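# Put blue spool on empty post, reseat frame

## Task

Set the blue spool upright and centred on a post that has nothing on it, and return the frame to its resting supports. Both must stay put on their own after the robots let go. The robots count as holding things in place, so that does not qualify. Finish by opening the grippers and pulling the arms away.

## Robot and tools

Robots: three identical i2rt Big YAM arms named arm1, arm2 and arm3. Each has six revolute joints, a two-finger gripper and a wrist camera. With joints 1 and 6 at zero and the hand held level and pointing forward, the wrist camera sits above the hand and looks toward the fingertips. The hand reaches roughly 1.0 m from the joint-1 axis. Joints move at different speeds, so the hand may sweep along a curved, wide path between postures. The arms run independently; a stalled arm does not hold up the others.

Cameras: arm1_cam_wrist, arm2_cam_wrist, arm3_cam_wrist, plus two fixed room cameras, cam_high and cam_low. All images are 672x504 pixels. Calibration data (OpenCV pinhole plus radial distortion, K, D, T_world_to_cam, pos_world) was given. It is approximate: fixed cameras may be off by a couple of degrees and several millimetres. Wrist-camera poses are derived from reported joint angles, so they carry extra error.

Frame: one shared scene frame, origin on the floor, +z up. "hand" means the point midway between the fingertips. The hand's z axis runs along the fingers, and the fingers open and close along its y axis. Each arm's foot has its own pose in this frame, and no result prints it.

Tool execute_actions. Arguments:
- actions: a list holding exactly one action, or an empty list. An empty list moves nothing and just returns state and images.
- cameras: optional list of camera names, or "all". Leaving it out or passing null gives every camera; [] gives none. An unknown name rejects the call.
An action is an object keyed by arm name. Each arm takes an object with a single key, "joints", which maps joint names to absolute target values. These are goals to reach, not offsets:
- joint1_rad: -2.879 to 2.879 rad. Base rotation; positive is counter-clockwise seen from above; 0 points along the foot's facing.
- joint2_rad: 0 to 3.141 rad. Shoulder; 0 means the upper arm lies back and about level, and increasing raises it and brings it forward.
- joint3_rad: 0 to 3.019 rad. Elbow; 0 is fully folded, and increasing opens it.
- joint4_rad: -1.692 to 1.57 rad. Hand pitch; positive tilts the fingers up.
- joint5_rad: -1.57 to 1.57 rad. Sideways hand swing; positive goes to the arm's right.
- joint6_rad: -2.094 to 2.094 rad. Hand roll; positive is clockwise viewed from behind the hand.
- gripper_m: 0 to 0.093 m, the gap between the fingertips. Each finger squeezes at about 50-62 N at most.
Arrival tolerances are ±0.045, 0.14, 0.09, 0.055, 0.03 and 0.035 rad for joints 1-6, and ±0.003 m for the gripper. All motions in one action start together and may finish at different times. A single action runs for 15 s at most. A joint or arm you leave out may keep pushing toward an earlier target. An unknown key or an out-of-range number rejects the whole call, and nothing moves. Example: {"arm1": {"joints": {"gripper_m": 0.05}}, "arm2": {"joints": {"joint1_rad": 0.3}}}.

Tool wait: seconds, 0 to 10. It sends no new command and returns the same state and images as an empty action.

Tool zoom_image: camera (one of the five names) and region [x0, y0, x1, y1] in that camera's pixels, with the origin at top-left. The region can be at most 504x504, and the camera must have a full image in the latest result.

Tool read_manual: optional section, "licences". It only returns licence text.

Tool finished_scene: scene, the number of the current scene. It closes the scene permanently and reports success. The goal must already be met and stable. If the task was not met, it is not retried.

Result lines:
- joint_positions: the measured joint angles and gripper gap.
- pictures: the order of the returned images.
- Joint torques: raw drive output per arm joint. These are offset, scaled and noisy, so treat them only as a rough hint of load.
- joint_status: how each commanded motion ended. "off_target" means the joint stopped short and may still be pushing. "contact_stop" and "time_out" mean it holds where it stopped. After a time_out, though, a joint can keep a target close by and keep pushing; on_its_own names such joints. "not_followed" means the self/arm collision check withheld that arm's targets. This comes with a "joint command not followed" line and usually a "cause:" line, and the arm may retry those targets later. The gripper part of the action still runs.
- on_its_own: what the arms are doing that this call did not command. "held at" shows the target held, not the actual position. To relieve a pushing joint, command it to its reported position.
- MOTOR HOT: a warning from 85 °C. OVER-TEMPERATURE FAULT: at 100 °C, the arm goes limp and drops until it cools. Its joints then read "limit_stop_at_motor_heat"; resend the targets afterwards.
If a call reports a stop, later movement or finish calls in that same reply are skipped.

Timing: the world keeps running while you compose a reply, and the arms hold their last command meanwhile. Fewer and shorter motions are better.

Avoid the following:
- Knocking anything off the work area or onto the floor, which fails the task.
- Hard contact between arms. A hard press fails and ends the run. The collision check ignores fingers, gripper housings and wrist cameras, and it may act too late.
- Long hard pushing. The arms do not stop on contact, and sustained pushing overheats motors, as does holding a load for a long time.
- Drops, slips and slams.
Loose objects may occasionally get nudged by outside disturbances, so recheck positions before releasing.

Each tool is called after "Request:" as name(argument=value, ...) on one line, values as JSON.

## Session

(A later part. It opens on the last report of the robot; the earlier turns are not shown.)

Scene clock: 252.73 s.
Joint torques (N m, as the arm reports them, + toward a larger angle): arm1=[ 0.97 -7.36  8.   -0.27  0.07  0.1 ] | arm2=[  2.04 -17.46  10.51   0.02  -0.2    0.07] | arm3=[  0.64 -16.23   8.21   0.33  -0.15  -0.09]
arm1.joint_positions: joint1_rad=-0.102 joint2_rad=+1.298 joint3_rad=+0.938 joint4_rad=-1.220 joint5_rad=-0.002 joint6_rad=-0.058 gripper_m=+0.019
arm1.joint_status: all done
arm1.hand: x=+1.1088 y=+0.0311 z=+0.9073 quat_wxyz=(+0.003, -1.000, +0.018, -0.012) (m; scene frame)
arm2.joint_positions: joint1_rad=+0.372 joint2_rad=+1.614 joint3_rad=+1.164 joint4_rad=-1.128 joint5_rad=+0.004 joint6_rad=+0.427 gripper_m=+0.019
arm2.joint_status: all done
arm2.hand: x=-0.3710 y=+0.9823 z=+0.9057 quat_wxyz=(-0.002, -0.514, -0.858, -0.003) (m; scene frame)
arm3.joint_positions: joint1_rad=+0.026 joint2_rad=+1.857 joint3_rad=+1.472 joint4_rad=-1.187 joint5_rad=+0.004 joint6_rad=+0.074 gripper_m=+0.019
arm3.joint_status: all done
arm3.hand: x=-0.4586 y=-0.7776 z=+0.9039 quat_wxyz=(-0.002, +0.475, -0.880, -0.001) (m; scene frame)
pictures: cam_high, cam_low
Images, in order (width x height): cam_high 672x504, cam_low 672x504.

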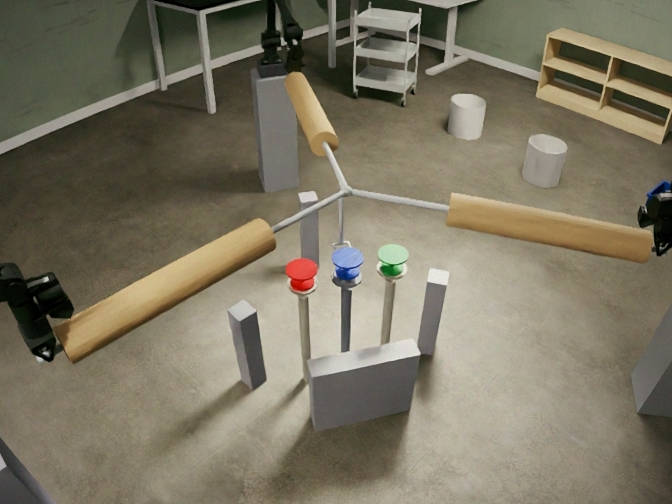

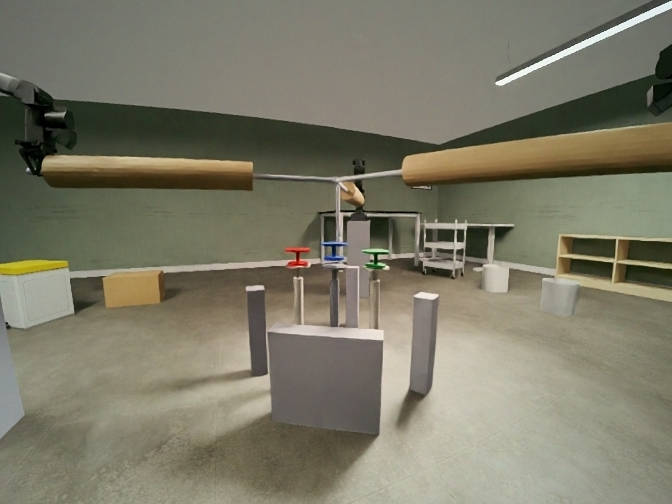

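Request:
execute_actions(actions=[{"arm1":{"joints":{"joint1_rad":-0.072,"joint2_rad":1.31,"joint3_rad":0.922,"joint4_rad":-1.17,"joint6_rad":-0.04}},"arm2":{"joints":{"joint1_rad":0.355,"joint2_rad":1.61,"joint3_rad":1.152,"joint4_rad":-1.09,"joint6_rad":0.41}},"arm3":{"joints":{"joint2_rad":1.825,"joint3_rad":1.44,"joint4_rad":-1.155}}}], cameras=["cam_high","cam_low"])

Request:
zoom_image(camera="cam_high", region=[280, 210, 420, 310])

Request:
zoom_image(camera="cam_low", region=[280, 200, 400, 290])

Scene clock: 267.27 s.
Joint torques (N m, as the arm reports them, + toward a larger angle): arm1=[ 1.53 -6.58  7.78 -0.25  0.04  0.09] | arm2=[  0.86 -15.58  10.11   0.32  -0.19   0.04] | arm3=[  0.57 -16.     7.78   0.39  -0.12  -0.09]
arm1.joint_positions: joint1_rad=-0.083 joint2_rad=+1.314 joint3_rad=+0.916 joint4_rad=-1.172 joint5_rad=-0.002 joint6_rad=-0.041 gripper_m=+0.019
arm1.joint_status: all done
arm1.hand: x=+1.1056 y=+0.0252 z=+0.8941 quat_wxyz=(+0.003, -1.000, +0.017, -0.007) (m; scene frame)
arm2.joint_positions: joint1_rad=+0.356 joint2_rad=+1.614 joint3_rad=+1.146 joint4_rad=-1.093 joint5_rad=+0.004 joint6_rad=+0.412 gripper_m=+0.019
arm2.joint_status: all done
arm2.hand: x=-0.3745 y=+0.9760 z=+0.8995 quat_wxyz=(-0.010, -0.514, -0.857, -0.002) (m; scene frame)
arm3.joint_positions: joint1_rad=+0.026 joint2_rad=+1.857 joint3_rad=+1.431 joint4_rad=-1.149 joint5_rad=+0.004 joint6_rad=+0.074 gripper_m=+0.019
arm3.joint_status: all done
arm3.hand: x=-0.4622 y=-0.7837 z=+0.8893 quat_wxyz=(+0.000, +0.475, -0.880, +0.000) (m; scene frame)
pictures: cam_high, cam_low
Images, in order (width x height): cam_high 672x504, cam_low 672x504.

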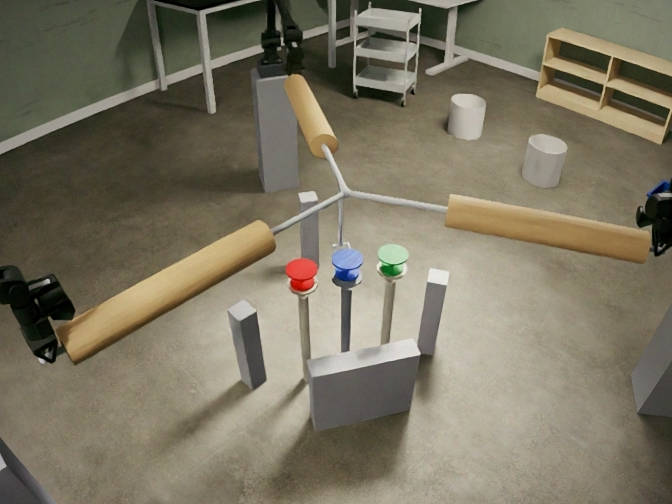

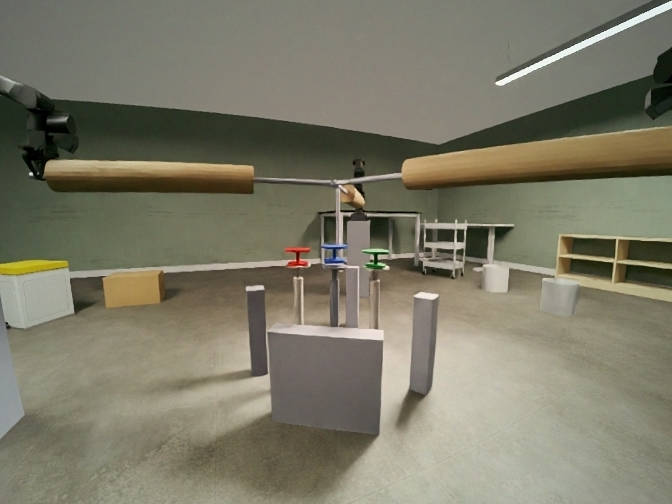

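Region (280, 210, 420, 310) of cam_high's 672x504 image, scaled by 3.600, with more detail than that image has; it fills the top 360 rows of this view, and the rest is white.

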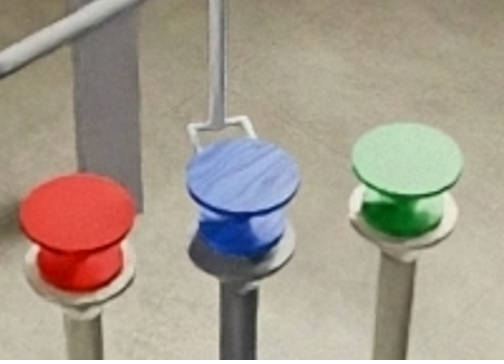

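Region (280, 200, 400, 290) of cam_low's 672x504 image, scaled by 4.200, with more detail than that image has; it fills the top 378 rows of this view, and the rest is white.

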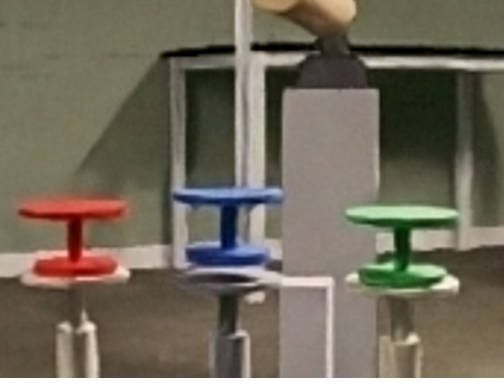

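Request:
execute_actions(actions=[{"arm1":{"joints":{"joint2_rad":1.345,"joint3_rad":0.884,"joint4_rad":-1.1}},"arm2":{"joints":{"joint2_rad":1.655,"joint3_rad":1.116,"joint4_rad":-1.022}},"arm3":{"joints":{"joint2_rad":1.86,"joint3_rad":1.408,"joint4_rad":-1.096}}}], cameras=["cam_high","cam_low"])

Request:
zoom_image(camera="cam_high", region=[280, 210, 420, 310])

Request:
zoom_image(camera="cam_low", region=[280, 200, 400, 290])

Scene clock: 274.10 s.
Joint torques (N m, as the arm reports them, + toward a larger angle): arm1=[ 1.51 -6.98  7.58 -0.19  0.06  0.08] | arm2=[  0.64 -16.73   9.59   0.02  -0.21   0.04] | arm3=[  0.63 -15.01   7.48   0.43  -0.11  -0.1 ]
arm1.joint_positions: joint1_rad=-0.083 joint2_rad=+1.352 joint3_rad=+0.877 joint4_rad=-1.102 joint5_rad=-0.002 joint6_rad=-0.040 gripper_m=+0.019
arm1.joint_status: all done
arm1.hand: x=+1.1056 y=+0.0254 z=+0.8682 quat_wxyz=(+0.003, -1.000, +0.018, -0.011) (m; scene frame)
arm2.joint_positions: joint1_rad=+0.356 joint2_rad=+1.668 joint3_rad=+1.111 joint4_rad=-1.020 joint5_rad=+0.005 joint6_rad=+0.412 gripper_m=+0.019
arm2.joint_status: all done
arm2.hand: x=-0.3744 y=+0.9763 z=+0.8650 quat_wxyz=(-0.002, -0.514, -0.858, -0.003) (m; scene frame)
arm3.joint_positions: joint1_rad=+0.026 joint2_rad=+1.879 joint3_rad=+1.401 joint4_rad=-1.092 joint5_rad=+0.004 joint6_rad=+0.074 gripper_m=+0.019
arm3.joint_status: all done
arm3.hand: x=-0.4621 y=-0.7834 z=+0.8674 quat_wxyz=(-0.002, +0.475, -0.880, -0.001) (m; scene frame)
pictures: cam_high, cam_low
Images, in order (width x height): cam_high 672x504, cam_low 672x504.

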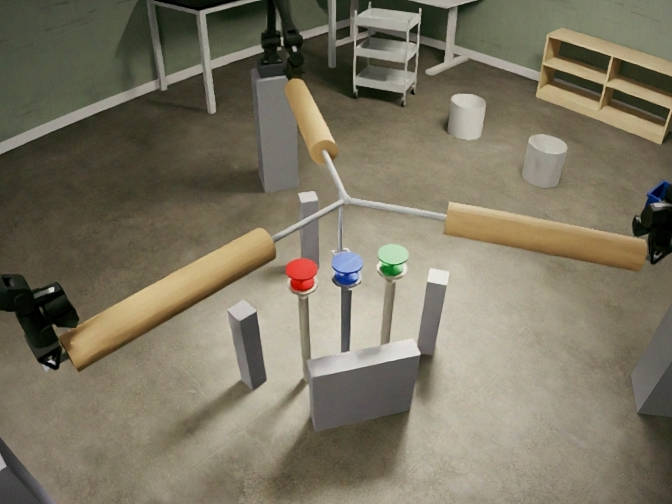

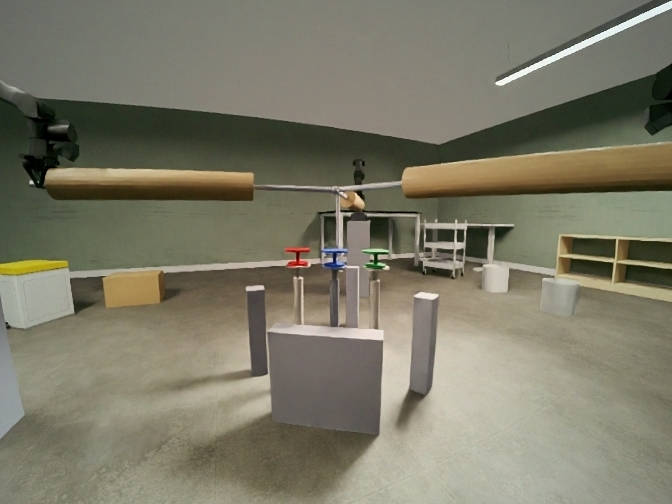

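Region (280, 210, 420, 310) of cam_high's 672x504 image, scaled by 3.600, with more detail than that image has; it fills the top 360 rows of this view, and the rest is white.

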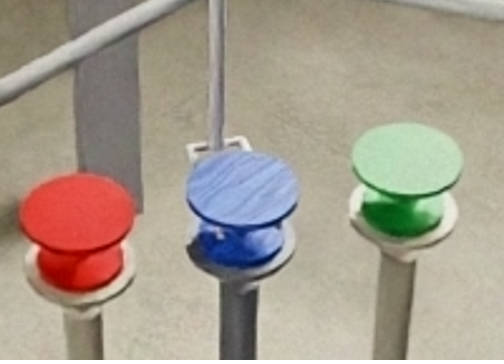

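Region (280, 200, 400, 290) of cam_low's 672x504 image, scaled by 4.200, with more detail than that image has; it fills the top 378 rows of this view, and the rest is white.

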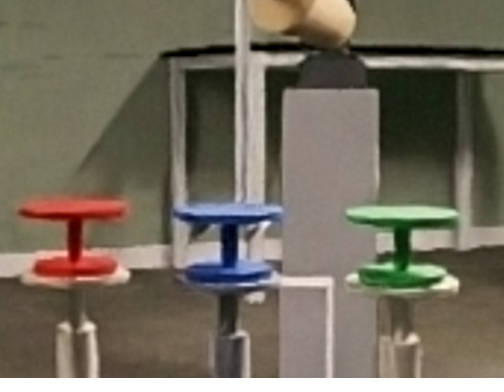

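Request:
execute_actions(actions=[{"arm1":{"joints":{"joint1_rad":0.068,"joint2_rad":1.435,"joint3_rad":0.985,"joint4_rad":-1.08,"joint6_rad":0.104}},"arm2":{"joints":{"joint1_rad":0.227,"joint2_rad":1.68,"joint3_rad":1.165,"joint4_rad":-1.011,"joint6_rad":0.28}},"arm3":{"joints":{"joint1_rad":0.05,"joint2_rad":1.725,"joint3_rad":1.195,"joint4_rad":-1.01,"joint6_rad":0.085}}}], cameras=["cam_low"])

Request:
zoom_image(camera="cam_low", region=[280, 200, 400, 290])

Request:
execute_actions(actions=[{"arm1":{"joints":{"joint1_rad":0.185,"joint2_rad":1.53,"joint3_rad":1.095,"joint4_rad":-1.11,"joint6_rad":0.22}},"arm2":{"joints":{"joint1_rad":0.104,"joint2_rad":1.72,"joint3_rad":1.22,"joint4_rad":-1.045,"joint6_rad":0.157}},"arm3":{"joints":{"joint1_rad":0.062,"joint2_rad":1.59,"joint3_rad":1.01,"joint4_rad":-0.962,"joint6_rad":0.095}}}], cameras=["cam_high"])

Request:
execute_actions(actions=[{"arm1":{"joints":{"joint1_rad":0.37,"joint2_rad":1.757,"joint3_rad":1.4,"joint4_rad":-1.2,"joint6_rad":0.408}},"arm2":{"joints":{"joint1_rad":-0.124,"joint2_rad":1.861,"joint3_rad":1.425,"joint4_rad":-1.12,"joint6_rad":-0.072}},"arm3":{"joints":{"joint1_rad":0.1,"joint2_rad":1.26,"joint3_rad":0.675,"joint4_rad":-0.971,"joint6_rad":0.13}}}], cameras=["cam_high"])

Scene clock: 296.50 s.
Joint torques (N m, as the arm reports them, + toward a larger angle): arm1=[ 1.42 -8.64 10.22 -1.13 -0.22  0.11] | arm2=[  1.63 -15.78  12.72  -0.35  -0.13   0.08] | arm3=[  1.11 -14.89   6.97   0.44  -0.11  -0.03]
arm1.joint_positions: joint1_rad=+0.058 joint2_rad=+1.446 joint3_rad=+0.940 joint4_rad=-1.060 joint5_rad=+0.005 joint6_rad=+0.102 gripper_m=+0.019
arm1.joint_status: all done
arm1.hand: x=+1.0722 y=-0.0242 z=+0.8568 quat_wxyz=(+0.006, -1.000, +0.018, -0.005) (m; scene frame)
arm2.joint_positions: joint1_rad=+0.219 joint2_rad=+1.681 joint3_rad=+1.124 joint4_rad=-1.000 joint5_rad=+0.002 joint6_rad=+0.277 gripper_m=+0.019
arm2.joint_status: all done
arm2.hand: x=-0.4085 y=+0.9246 z=+0.8627 quat_wxyz=(-0.012, -0.515, -0.857, -0.002) (m; scene frame)
arm3.joint_positions: joint1_rad=+0.036 joint2_rad=+1.763 joint3_rad=+1.190 joint4_rad=-1.007 joint5_rad=+0.003 joint6_rad=+0.083 gripper_m=+0.019
arm3.joint_status: all done
arm3.hand: x=-0.4963 y=-0.8343 z=+0.8542 quat_wxyz=(+0.002, +0.476, -0.879, +0.001) (m; scene frame)
pictures: cam_low
Images, in order (width x height): cam_low 672x504.

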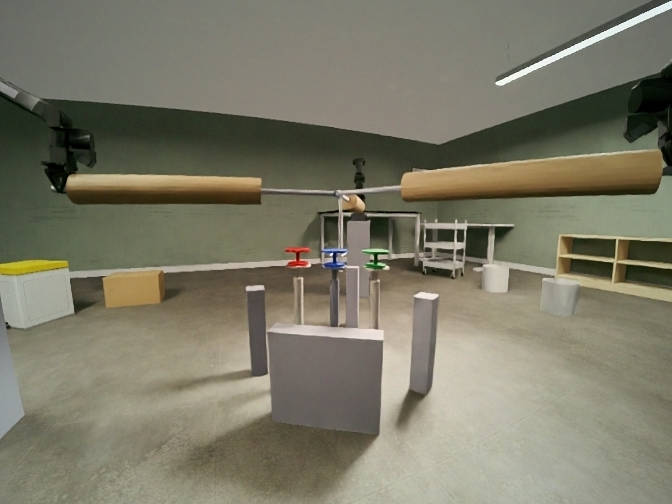

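Region (280, 200, 400, 290) of cam_low's 672x504 image, scaled by 4.200, with more detail than that image has; it fills the top 378 rows of this view, and the rest is white.

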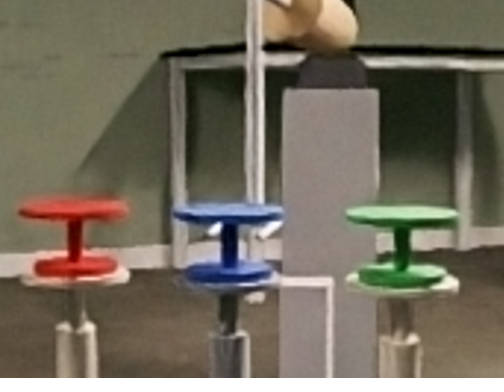

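Scene clock: 297.37 s.
Joint torques (N m, as the arm reports them, + toward a larger angle): arm1=[ 1.35 -9.86 10.1  -1.33 -0.18  0.08] | arm2=[  1.55 -17.53  12.16  -0.92  -0.15   0.07] | arm3=[  1.15 -11.87   6.91   0.3   -0.1   -0.04]
arm1.joint_positions: joint1_rad=+0.176 joint2_rad=+1.539 joint3_rad=+1.054 joint4_rad=-1.086 joint5_rad=+0.004 joint6_rad=+0.219 gripper_m=+0.019
arm1.joint_status: all done
arm1.hand: x=+1.0397 y=-0.0752 z=+0.8595 quat_wxyz=(+0.006, -1.000, +0.018, -0.007) (m; scene frame)
arm2.joint_positions: joint1_rad=+0.097 joint2_rad=+1.725 joint3_rad=+1.186 joint4_rad=-1.022 joint5_rad=+0.002 joint6_rad=+0.156 gripper_m=+0.019
arm2.joint_status: all done
arm2.hand: x=-0.4400 y=+0.8731 z=+0.8629 quat_wxyz=(-0.010, -0.515, -0.857, -0.002) (m; scene frame)
arm3.joint_positions: joint1_rad=+0.049 joint2_rad=+1.622 joint3_rad=+1.004 joint4_rad=-0.956 joint5_rad=+0.003 joint6_rad=+0.095 gripper_m=+0.019
arm3.joint_status: all done
arm3.hand: x=-0.5293 y=-0.8847 z=+0.8558 quat_wxyz=(+0.000, +0.476, -0.879, +0.000) (m; scene frame)
pictures: cam_high
Images, in order (width x height): cam_high 672x504.

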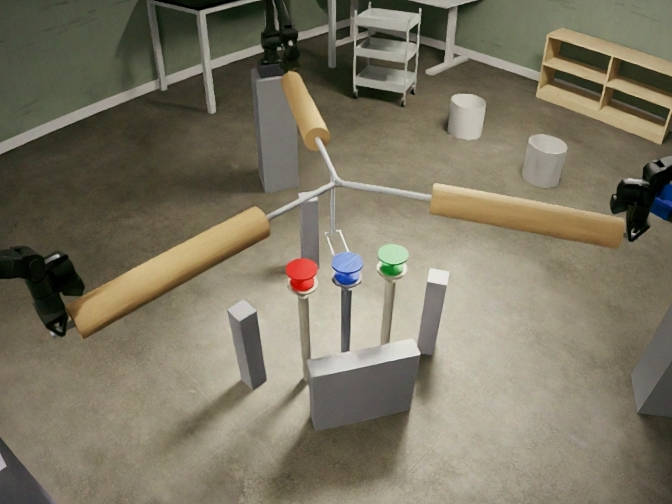

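Scene clock: 298.40 s.
Joint torques (N m, as the arm reports them, + toward a larger angle): arm1=[  1.65 -14.04  10.58  -1.95  -0.13   0.13] | arm2=[  1.55 -21.09  11.94  -1.2   -0.21   0.04] | arm3=[ 1.13 -7.29  7.03  0.05 -0.13 -0.07]
arm1.joint_positions: joint1_rad=+0.359 joint2_rad=+1.773 joint3_rad=+1.355 joint4_rad=-1.162 joint5_rad=+0.004 joint6_rad=+0.404 gripper_m=+0.019
arm1.joint_status: all done
arm1.hand: x=+0.9708 y=-0.1828 z=+0.8572 quat_wxyz=(+0.007, -1.000, +0.019, -0.011) (m; scene frame)
arm2.joint_positions: joint1_rad=-0.129 joint2_rad=+1.876 joint3_rad=+1.396 joint4_rad=-1.092 joint5_rad=+0.003 joint6_rad=-0.071 gripper_m=+0.019
arm2.joint_status: all done
arm2.hand: x=-0.5081 y=+0.7625 z=+0.8586 quat_wxyz=(-0.004, -0.515, -0.857, -0.004) (m; scene frame)
arm3.joint_positions: joint1_rad=+0.083 joint2_rad=+1.282 joint3_rad=+0.667 joint4_rad=-0.956 joint5_rad=+0.004 joint6_rad=+0.130 gripper_m=+0.019
arm3.joint_status: all done
arm3.hand: x=-0.5979 y=-0.9944 z=+0.8636 quat_wxyz=(-0.001, +0.476, -0.879, -0.001) (m; scene frame)
pictures: cam_high
Images, in order (width x height): cam_high 672x504.

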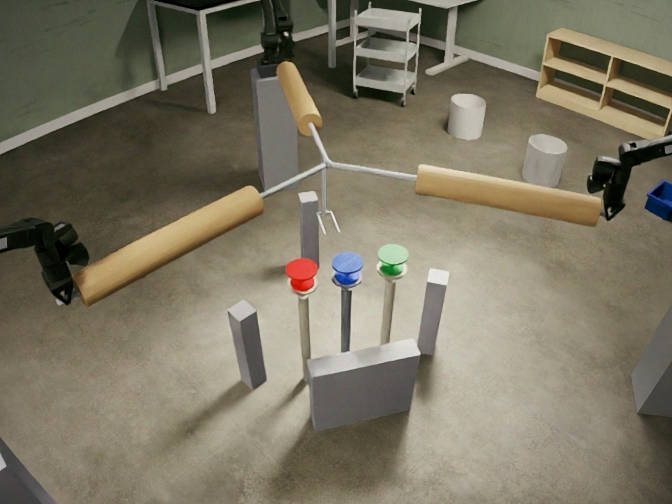

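Lower.

Request:
execute_actions(actions=[{"arm1":{"joints":{"joint2_rad":1.868,"joint3_rad":1.27,"joint4_rad":-0.973}},"arm2":{"joints":{"joint2_rad":1.987,"joint3_rad":1.322,"joint4_rad":-0.906}},"arm3":{"joints":{"joint2_rad":1.498,"joint3_rad":0.568,"joint4_rad":-0.641}}}], cameras=[])

Request:
execute_actions(actions=[{"arm1":{"joints":{"joint2_rad":2.04,"joint3_rad":1.218,"joint4_rad":-0.749}},"arm2":{"joints":{"joint2_rad":2.169,"joint3_rad":1.3,"joint4_rad":-0.702}},"arm3":{"joints":{"joint2_rad":1.849,"joint3_rad":0.542,"joint4_rad":-0.264}}}], cameras=[])

Request:
execute_actions(actions=[{"arm1":{"joints":{"joint2_rad":2.251,"joint3_rad":1.256,"joint4_rad":-0.556}},"arm2":{"joints":{"joint2_rad":2.383,"joint3_rad":1.368,"joint4_rad":-0.536}},"arm3":{"joints":{"joint2_rad":2.229,"joint3_rad":0.618,"joint4_rad":0.04}}}], cameras=[])

Request:
execute_actions(actions=[{"arm1":{"joints":{"joint2_rad":2.43,"joint3_rad":1.325,"joint4_rad":-0.44}},"arm2":{"joints":{"joint2_rad":2.56,"joint3_rad":1.455,"joint4_rad":-0.445}},"arm3":{"joints":{"joint2_rad":2.51,"joint3_rad":0.735,"joint4_rad":0.21}}}], cameras=["cam_high","cam_low"])

Scene clock: 308.97 s.
Joint torques (N m, as the arm reports them, + toward a larger angle): arm1=[  1.15 -15.31   6.35  -0.94  -0.07   0.09] | arm2=[  1.55 -23.04   7.65  -0.67  -0.25   0.05] | arm3=[ 1.22 -7.6   4.66  0.53 -0.1  -0.07]
arm1.joint_positions: joint1_rad=+0.363 joint2_rad=+1.895 joint3_rad=+1.271 joint4_rad=-0.959 joint5_rad=+0.002 joint6_rad=+0.407 gripper_m=+0.019
arm1.joint_status: all done
arm1.hand: x=+0.9707 y=-0.1852 z=+0.7691 quat_wxyz=(+0.007, -1.000, +0.019, -0.013) (m; scene frame)
arm2.joint_positions: joint1_rad=-0.130 joint2_rad=+2.016 joint3_rad=+1.329 joint4_rad=-0.891 joint5_rad=+0.004 joint6_rad=-0.072 gripper_m=+0.019
arm2.joint_status: all done
arm2.hand: x=-0.5070 y=+0.7618 z=+0.7641 quat_wxyz=(-0.001, -0.515, -0.857, -0.005) (m; scene frame)
arm3.joint_positions: joint1_rad=+0.084 joint2_rad=+1.512 joint3_rad=+0.570 joint4_rad=-0.641 joint5_rad=+0.003 joint6_rad=+0.131 gripper_m=+0.019
arm3.joint_status: all done
arm3.hand: x=-0.5991 y=-0.9954 z=+0.7750 quat_wxyz=(+0.003, +0.476, -0.879, +0.002) (m; scene frame)
pictures: none
No camera images: the call's "cameras" was empty. Leave "cameras" out to get every camera's image.

Scene clock: 310.00 s.
Joint torques (N m, as the arm reports them, + toward a larger angle): arm1=[  1.33 -16.01   4.81  -0.92  -0.13   0.08] | arm2=[  1.64 -23.73   6.46  -0.75  -0.2    0.05] | arm3=[ 1.13 -8.54  1.88  0.91 -0.12 -0.08]
arm1.joint_positions: joint1_rad=+0.362 joint2_rad=+2.066 joint3_rad=+1.224 joint4_rad=-0.735 joint5_rad=+0.004 joint6_rad=+0.408 gripper_m=+0.019
arm1.joint_status: all done
arm1.hand: x=+0.9718 y=-0.1837 z=+0.6705 quat_wxyz=(+0.007, -1.000, +0.019, -0.010) (m; scene frame)
arm2.joint_positions: joint1_rad=-0.129 joint2_rad=+2.193 joint3_rad=+1.305 joint4_rad=-0.684 joint5_rad=+0.003 joint6_rad=-0.072 gripper_m=+0.019
arm2.joint_status: all done
arm2.hand: x=-0.5057 y=+0.7634 z=+0.6658 quat_wxyz=(-0.004, -0.515, -0.857, -0.004) (m; scene frame)
arm3.joint_positions: joint1_rad=+0.084 joint2_rad=+1.857 joint3_rad=+0.547 joint4_rad=-0.272 joint5_rad=+0.004 joint6_rad=+0.131 gripper_m=+0.019
arm3.joint_status: all done
arm3.hand: x=-0.5988 y=-0.9942 z=+0.6770 quat_wxyz=(+0.002, +0.476, -0.879, +0.002) (m; scene frame)
pictures: none
No camera images: the call's "cameras" was empty. Leave "cameras" out to get every camera's image.

Scene clock: 311.03 s.
Joint torques (N m, as the arm reports them, + toward a larger angle): arm1=[  1.64 -16.31   5.45  -1.09  -0.06   0.09] | arm2=[  0.52 -24.51   6.9   -0.47  -0.16   0.01] | arm3=[  1.11 -10.32  -0.66   0.87  -0.1   -0.1 ]
arm1.joint_positions: joint1_rad=+0.358 joint2_rad=+2.271 joint3_rad=+1.236 joint4_rad=-0.539 joint5_rad=+0.001 joint6_rad=+0.408 gripper_m=+0.019
arm1.joint_status: all done
arm1.hand: x=+0.9747 y=-0.1809 z=+0.5722 quat_wxyz=(+0.005, -1.000, +0.021, -0.009) (m; scene frame)
arm2.joint_positions: joint1_rad=-0.122 joint2_rad=+2.405 joint3_rad=+1.351 joint4_rad=-0.524 joint5_rad=+0.002 joint6_rad=-0.068 gripper_m=+0.019
arm2.joint_status: all done
arm2.hand: x=-0.5018 y=+0.7684 z=+0.5659 quat_wxyz=(-0.002, -0.513, -0.858, -0.006) (m; scene frame)
arm3.joint_positions: joint1_rad=+0.085 joint2_rad=+2.235 joint3_rad=+0.628 joint4_rad=+0.032 joint5_rad=+0.004 joint6_rad=+0.134 gripper_m=+0.019
arm3.joint_status: all done
arm3.hand: x=-0.5974 y=-0.9895 z=+0.5765 quat_wxyz=(+0.000, +0.475, -0.880, +0.000) (m; scene frame)
pictures: none
No camera images: the call's "cameras" was empty. Leave "cameras" out to get every camera's image.

Scene clock: 311.97 s.
Joint torques (N m, as the arm reports them, + toward a larger angle): arm1=[  1.42 -16.43   4.75  -0.74  -0.09   0.06] | arm2=[  0.71 -24.65   6.27  -0.21  -0.07   0.  ] | arm3=[  1.15 -10.78  -2.02   0.99  -0.1   -0.1 ]
arm1.joint_positions: joint1_rad=+0.362 joint2_rad=+2.448 joint3_rad=+1.304 joint4_rad=-0.430 joint5_rad=+0.002 joint6_rad=+0.409 gripper_m=+0.019
arm1.joint_status: all done
arm1.hand: x=+0.9748 y=-0.1824 z=+0.4968 quat_wxyz=(+0.006, -1.000, +0.020, -0.009) (m; scene frame)
arm2.joint_positions: joint1_rad=-0.122 joint2_rad=+2.578 joint3_rad=+1.437 joint4_rad=-0.439 joint5_rad=+0.000 joint6_rad=-0.067 gripper_m=+0.019
arm2.joint_status: all done
arm2.hand: x=-0.5002 y=+0.7685 z=+0.4920 quat_wxyz=(-0.002, -0.514, -0.858, -0.007) (m; scene frame)
arm3.joint_positions: joint1_rad=+0.085 joint2_rad=+2.516 joint3_rad=+0.748 joint4_rad=+0.199 joint5_rad=+0.003 joint6_rad=+0.135 gripper_m=+0.019
arm3.joint_status: all done
arm3.hand: x=-0.5975 y=-0.9889 z=+0.4939 quat_wxyz=(-0.003, +0.475, -0.880, -0.002) (m; scene frame)
pictures: cam_high, cam_low
Images, in order (width x height): cam_high 672x504, cam_low 672x504.

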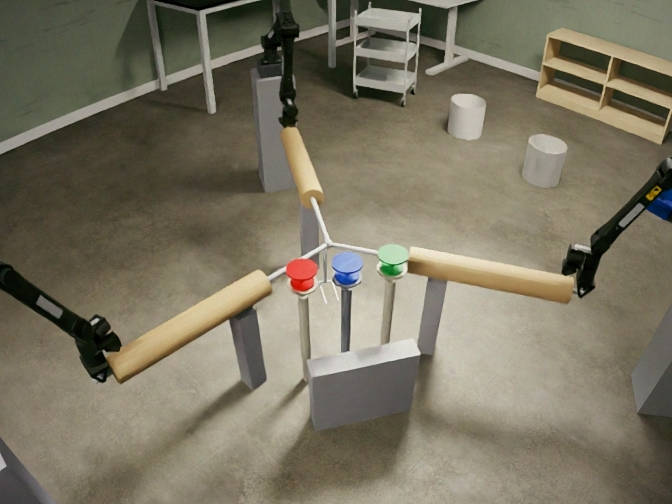

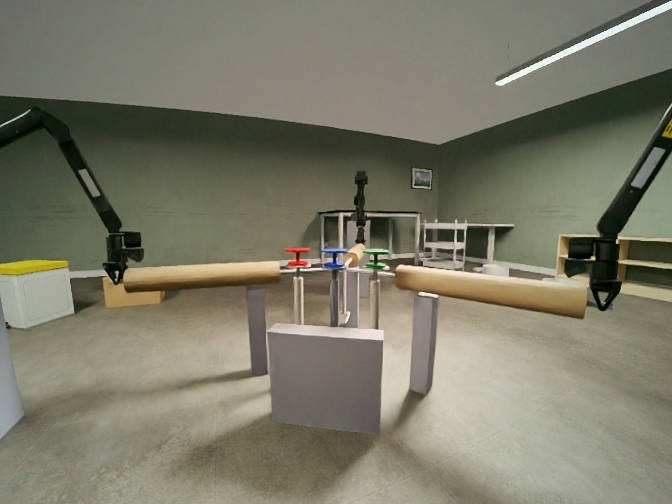

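Request:
execute_actions(actions=[{"arm1":{"joints":{"joint2_rad":2.478,"joint3_rad":1.35,"joint4_rad":-0.415}},"arm2":{"joints":{"joint2_rad":2.603,"joint3_rad":1.48,"joint4_rad":-0.425}},"arm3":{"joints":{"joint2_rad":2.568,"joint3_rad":0.762,"joint4_rad":0.24}}}], cameras=[])

Request:
execute_actions(actions=[{"arm1":{"joints":{"gripper_m":0.06}},"arm2":{"joints":{"gripper_m":0.06}},"arm3":{"joints":{"gripper_m":0.06}}}], cameras=[])

Request:
execute_actions(actions=[{"arm1":{"joints":{"joint2_rad":2.251,"joint3_rad":1.2,"joint4_rad":-0.556}},"arm2":{"joints":{"joint2_rad":2.383,"joint3_rad":1.31,"joint4_rad":-0.536}},"arm3":{"joints":{"joint2_rad":2.229,"joint3_rad":0.58,"joint4_rad":0.04}}}], cameras=[])

Request:
execute_actions(actions=[{"arm1":{"joints":{"joint2_rad":1.5,"joint3_rad":0.9,"joint4_rad":-0.9}},"arm2":{"joints":{"joint2_rad":1.5,"joint3_rad":0.9,"joint4_rad":-0.9}},"arm3":{"joints":{"joint2_rad":1.4,"joint3_rad":0.55,"joint4_rad":-0.7}}}], cameras=["cam_high","cam_low"])

Scene clock: 321.60 s.
Joint torques (N m, as the arm reports them, + toward a larger angle): arm1=[  1.66 -15.29   5.39  -0.24  -0.03   0.06] | arm2=[  0.81 -22.78   7.17   0.37  -0.12   0.  ] | arm3=[  1.09 -10.59  -2.18   0.98  -0.1   -0.1 ]
arm1.joint_positions: joint1_rad=+0.362 joint2_rad=+2.477 joint3_rad=+1.320 joint4_rad=-0.417 joint5_rad=+0.001 joint6_rad=+0.409 gripper_m=+0.019
arm1.joint_status: all done
arm1.hand: x=+0.9746 y=-0.1827 z=+0.4851 quat_wxyz=(+0.005, -1.000, +0.020, -0.009) (m; scene frame)
arm2.joint_positions: joint1_rad=-0.122 joint2_rad=+2.598 joint3_rad=+1.450 joint4_rad=-0.430 joint5_rad=+0.001 joint6_rad=-0.067 gripper_m=+0.019
arm2.joint_status: all done
arm2.hand: x=-0.5002 y=+0.7681 z=+0.4833 quat_wxyz=(-0.002, -0.514, -0.858, -0.006) (m; scene frame)
arm3.joint_positions: joint1_rad=+0.085 joint2_rad=+2.568 joint3_rad=+0.774 joint4_rad=+0.231 joint5_rad=+0.003 joint6_rad=+0.135 gripper_m=+0.019
arm3.joint_status: all done
arm3.hand: x=-0.5976 y=-0.9890 z=+0.4777 quat_wxyz=(-0.005, +0.475, -0.880, -0.004) (m; scene frame)
pictures: none
No camera images: the call's "cameras" was empty. Leave "cameras" out to get every camera's image.

Scene clock: 322.23 s.
Joint torques (N m, as the arm reports them, + toward a larger angle): arm1=[  1.4  -15.22   5.24  -0.23  -0.02   0.06] | arm2=[  0.89 -22.69   6.91   0.3   -0.12  -0.01] | arm3=[  1.08 -10.98  -2.12   0.99  -0.1   -0.1 ]
arm1.joint_positions: joint1_rad=+0.362 joint2_rad=+2.477 joint3_rad=+1.322 joint4_rad=-0.417 joint5_rad=+0.001 joint6_rad=+0.409 gripper_m=+0.060
arm1.joint_status: all done
arm1.hand: x=+0.9731 y=-0.1833 z=+0.4855 quat_wxyz=(+0.005, -1.000, +0.020, -0.008) (m; scene frame)
arm2.joint_positions: joint1_rad=-0.122 joint2_rad=+2.598 joint3_rad=+1.454 joint4_rad=-0.430 joint5_rad=+0.001 joint6_rad=-0.067 gripper_m=+0.060
arm2.joint_status: all done
arm2.hand: x=-0.4992 y=+0.7659 z=+0.4840 quat_wxyz=(-0.004, -0.514, -0.858, -0.005) (m; scene frame)
arm3.joint_positions: joint1_rad=+0.085 joint2_rad=+2.568 joint3_rad=+0.774 joint4_rad=+0.231 joint5_rad=+0.003 joint6_rad=+0.135 gripper_m=+0.060
arm3.joint_status: all done
arm3.hand: x=-0.5978 y=-0.9894 z=+0.4778 quat_wxyz=(-0.005, +0.475, -0.880, -0.003) (m; scene frame)
pictures: none
No camera images: the call's "cameras" was empty. Leave "cameras" out to get every camera's image.

Scene clock: 323.67 s.
Joint torques (N m, as the arm reports them, + toward a larger angle): arm1=[  1.36 -14.12   4.28  -0.55  -0.02   0.06] | arm2=[  0.75 -21.02   5.76  -0.16  -0.12   0.  ] | arm3=[ 0.96 -9.53 -0.5   0.11 -0.1  -0.1 ]
arm1.joint_positions: joint1_rad=+0.362 joint2_rad=+2.251 joint3_rad=+1.195 joint4_rad=-0.553 joint5_rad=+0.001 joint6_rad=+0.409 gripper_m=+0.060
arm1.joint_status: all done
arm1.hand: x=+0.9945 y=-0.1752 z=+0.5744 quat_wxyz=(+0.012, -0.999, +0.020, -0.025) (m; scene frame)
arm2.joint_positions: joint1_rad=-0.122 joint2_rad=+2.373 joint3_rad=+1.305 joint4_rad=-0.532 joint5_rad=+0.001 joint6_rad=-0.067 gripper_m=+0.060
arm2.joint_status: all done
arm2.hand: x=-0.5088 y=+0.7840 z=+0.5736 quat_wxyz=(+0.007, -0.513, -0.858, -0.013) (m; scene frame)
arm3.joint_positions: joint1_rad=+0.085 joint2_rad=+2.232 joint3_rad=+0.584 joint4_rad=+0.052 joint5_rad=+0.003 joint6_rad=+0.135 gripper_m=+0.060
arm3.joint_status: all done
arm3.hand: x=-0.6070 y=-1.0095 z=+0.5782 quat_wxyz=(+0.009, +0.475, -0.880, +0.006) (m; scene frame)
pictures: none
No camera images: the call's "cameras" was empty. Leave "cameras" out to get every camera's image.

Scene clock: 325.13 s.
Joint torques (N m, as the arm reports them, + toward a larger angle): arm1=[ 1.4  -8.19  6.67 -0.42 -0.02  0.06] | arm2=[  0.62 -12.18   8.67  -0.15  -0.13   0.  ] | arm3=[ 1.06 -6.53  5.62  0.08 -0.1  -0.1 ]
arm1.joint_positions: joint1_rad=+0.362 joint2_rad=+1.502 joint3_rad=+0.899 joint4_rad=-0.893 joint5_rad=+0.001 joint6_rad=+0.409 gripper_m=+0.060
arm1.joint_status: all done
arm1.hand: x=+1.0791 y=-0.1429 z=+0.8233 quat_wxyz=(-0.010, -0.999, +0.020, +0.027) (m; scene frame)
arm2.joint_positions: joint1_rad=-0.122 joint2_rad=+1.497 joint3_rad=+0.905 joint4_rad=-0.890 joint5_rad=+0.001 joint6_rad=-0.067 gripper_m=+0.060
arm2.joint_status: all done
arm2.hand: x=-0.5614 y=+0.8905 z=+0.8641 quat_wxyz=(-0.042, -0.513, -0.857, +0.021) (m; scene frame)
arm3.joint_positions: joint1_rad=+0.085 joint2_rad=+1.410 joint3_rad=+0.545 joint4_rad=-0.685 joint5_rad=+0.003 joint6_rad=+0.135 gripper_m=+0.060
arm3.joint_status: all done
arm3.hand: x=-0.6028 y=-1.0023 z=+0.7960 quat_wxyz=(-0.010, +0.475, -0.880, -0.008) (m; scene frame)
pictures: cam_high, cam_low
Images, in order (width x height): cam_high 672x504, cam_low 672x504.

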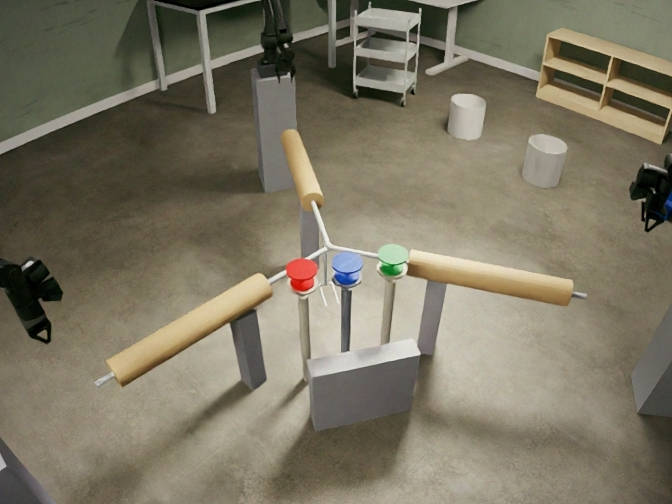

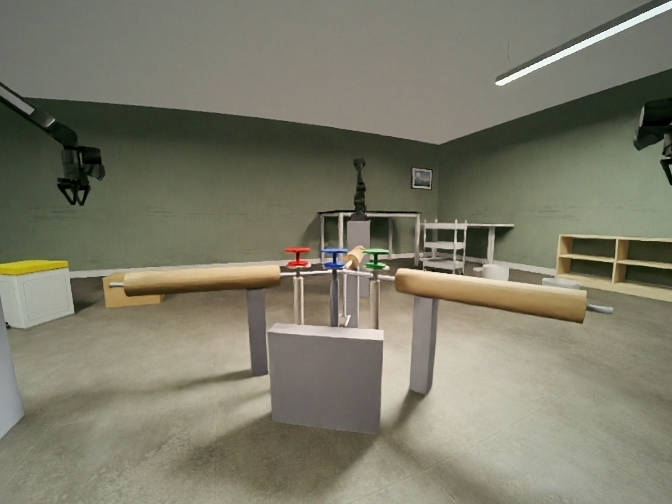

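Request:
finished_scene(scene=1)

The scene is finished: the task was done.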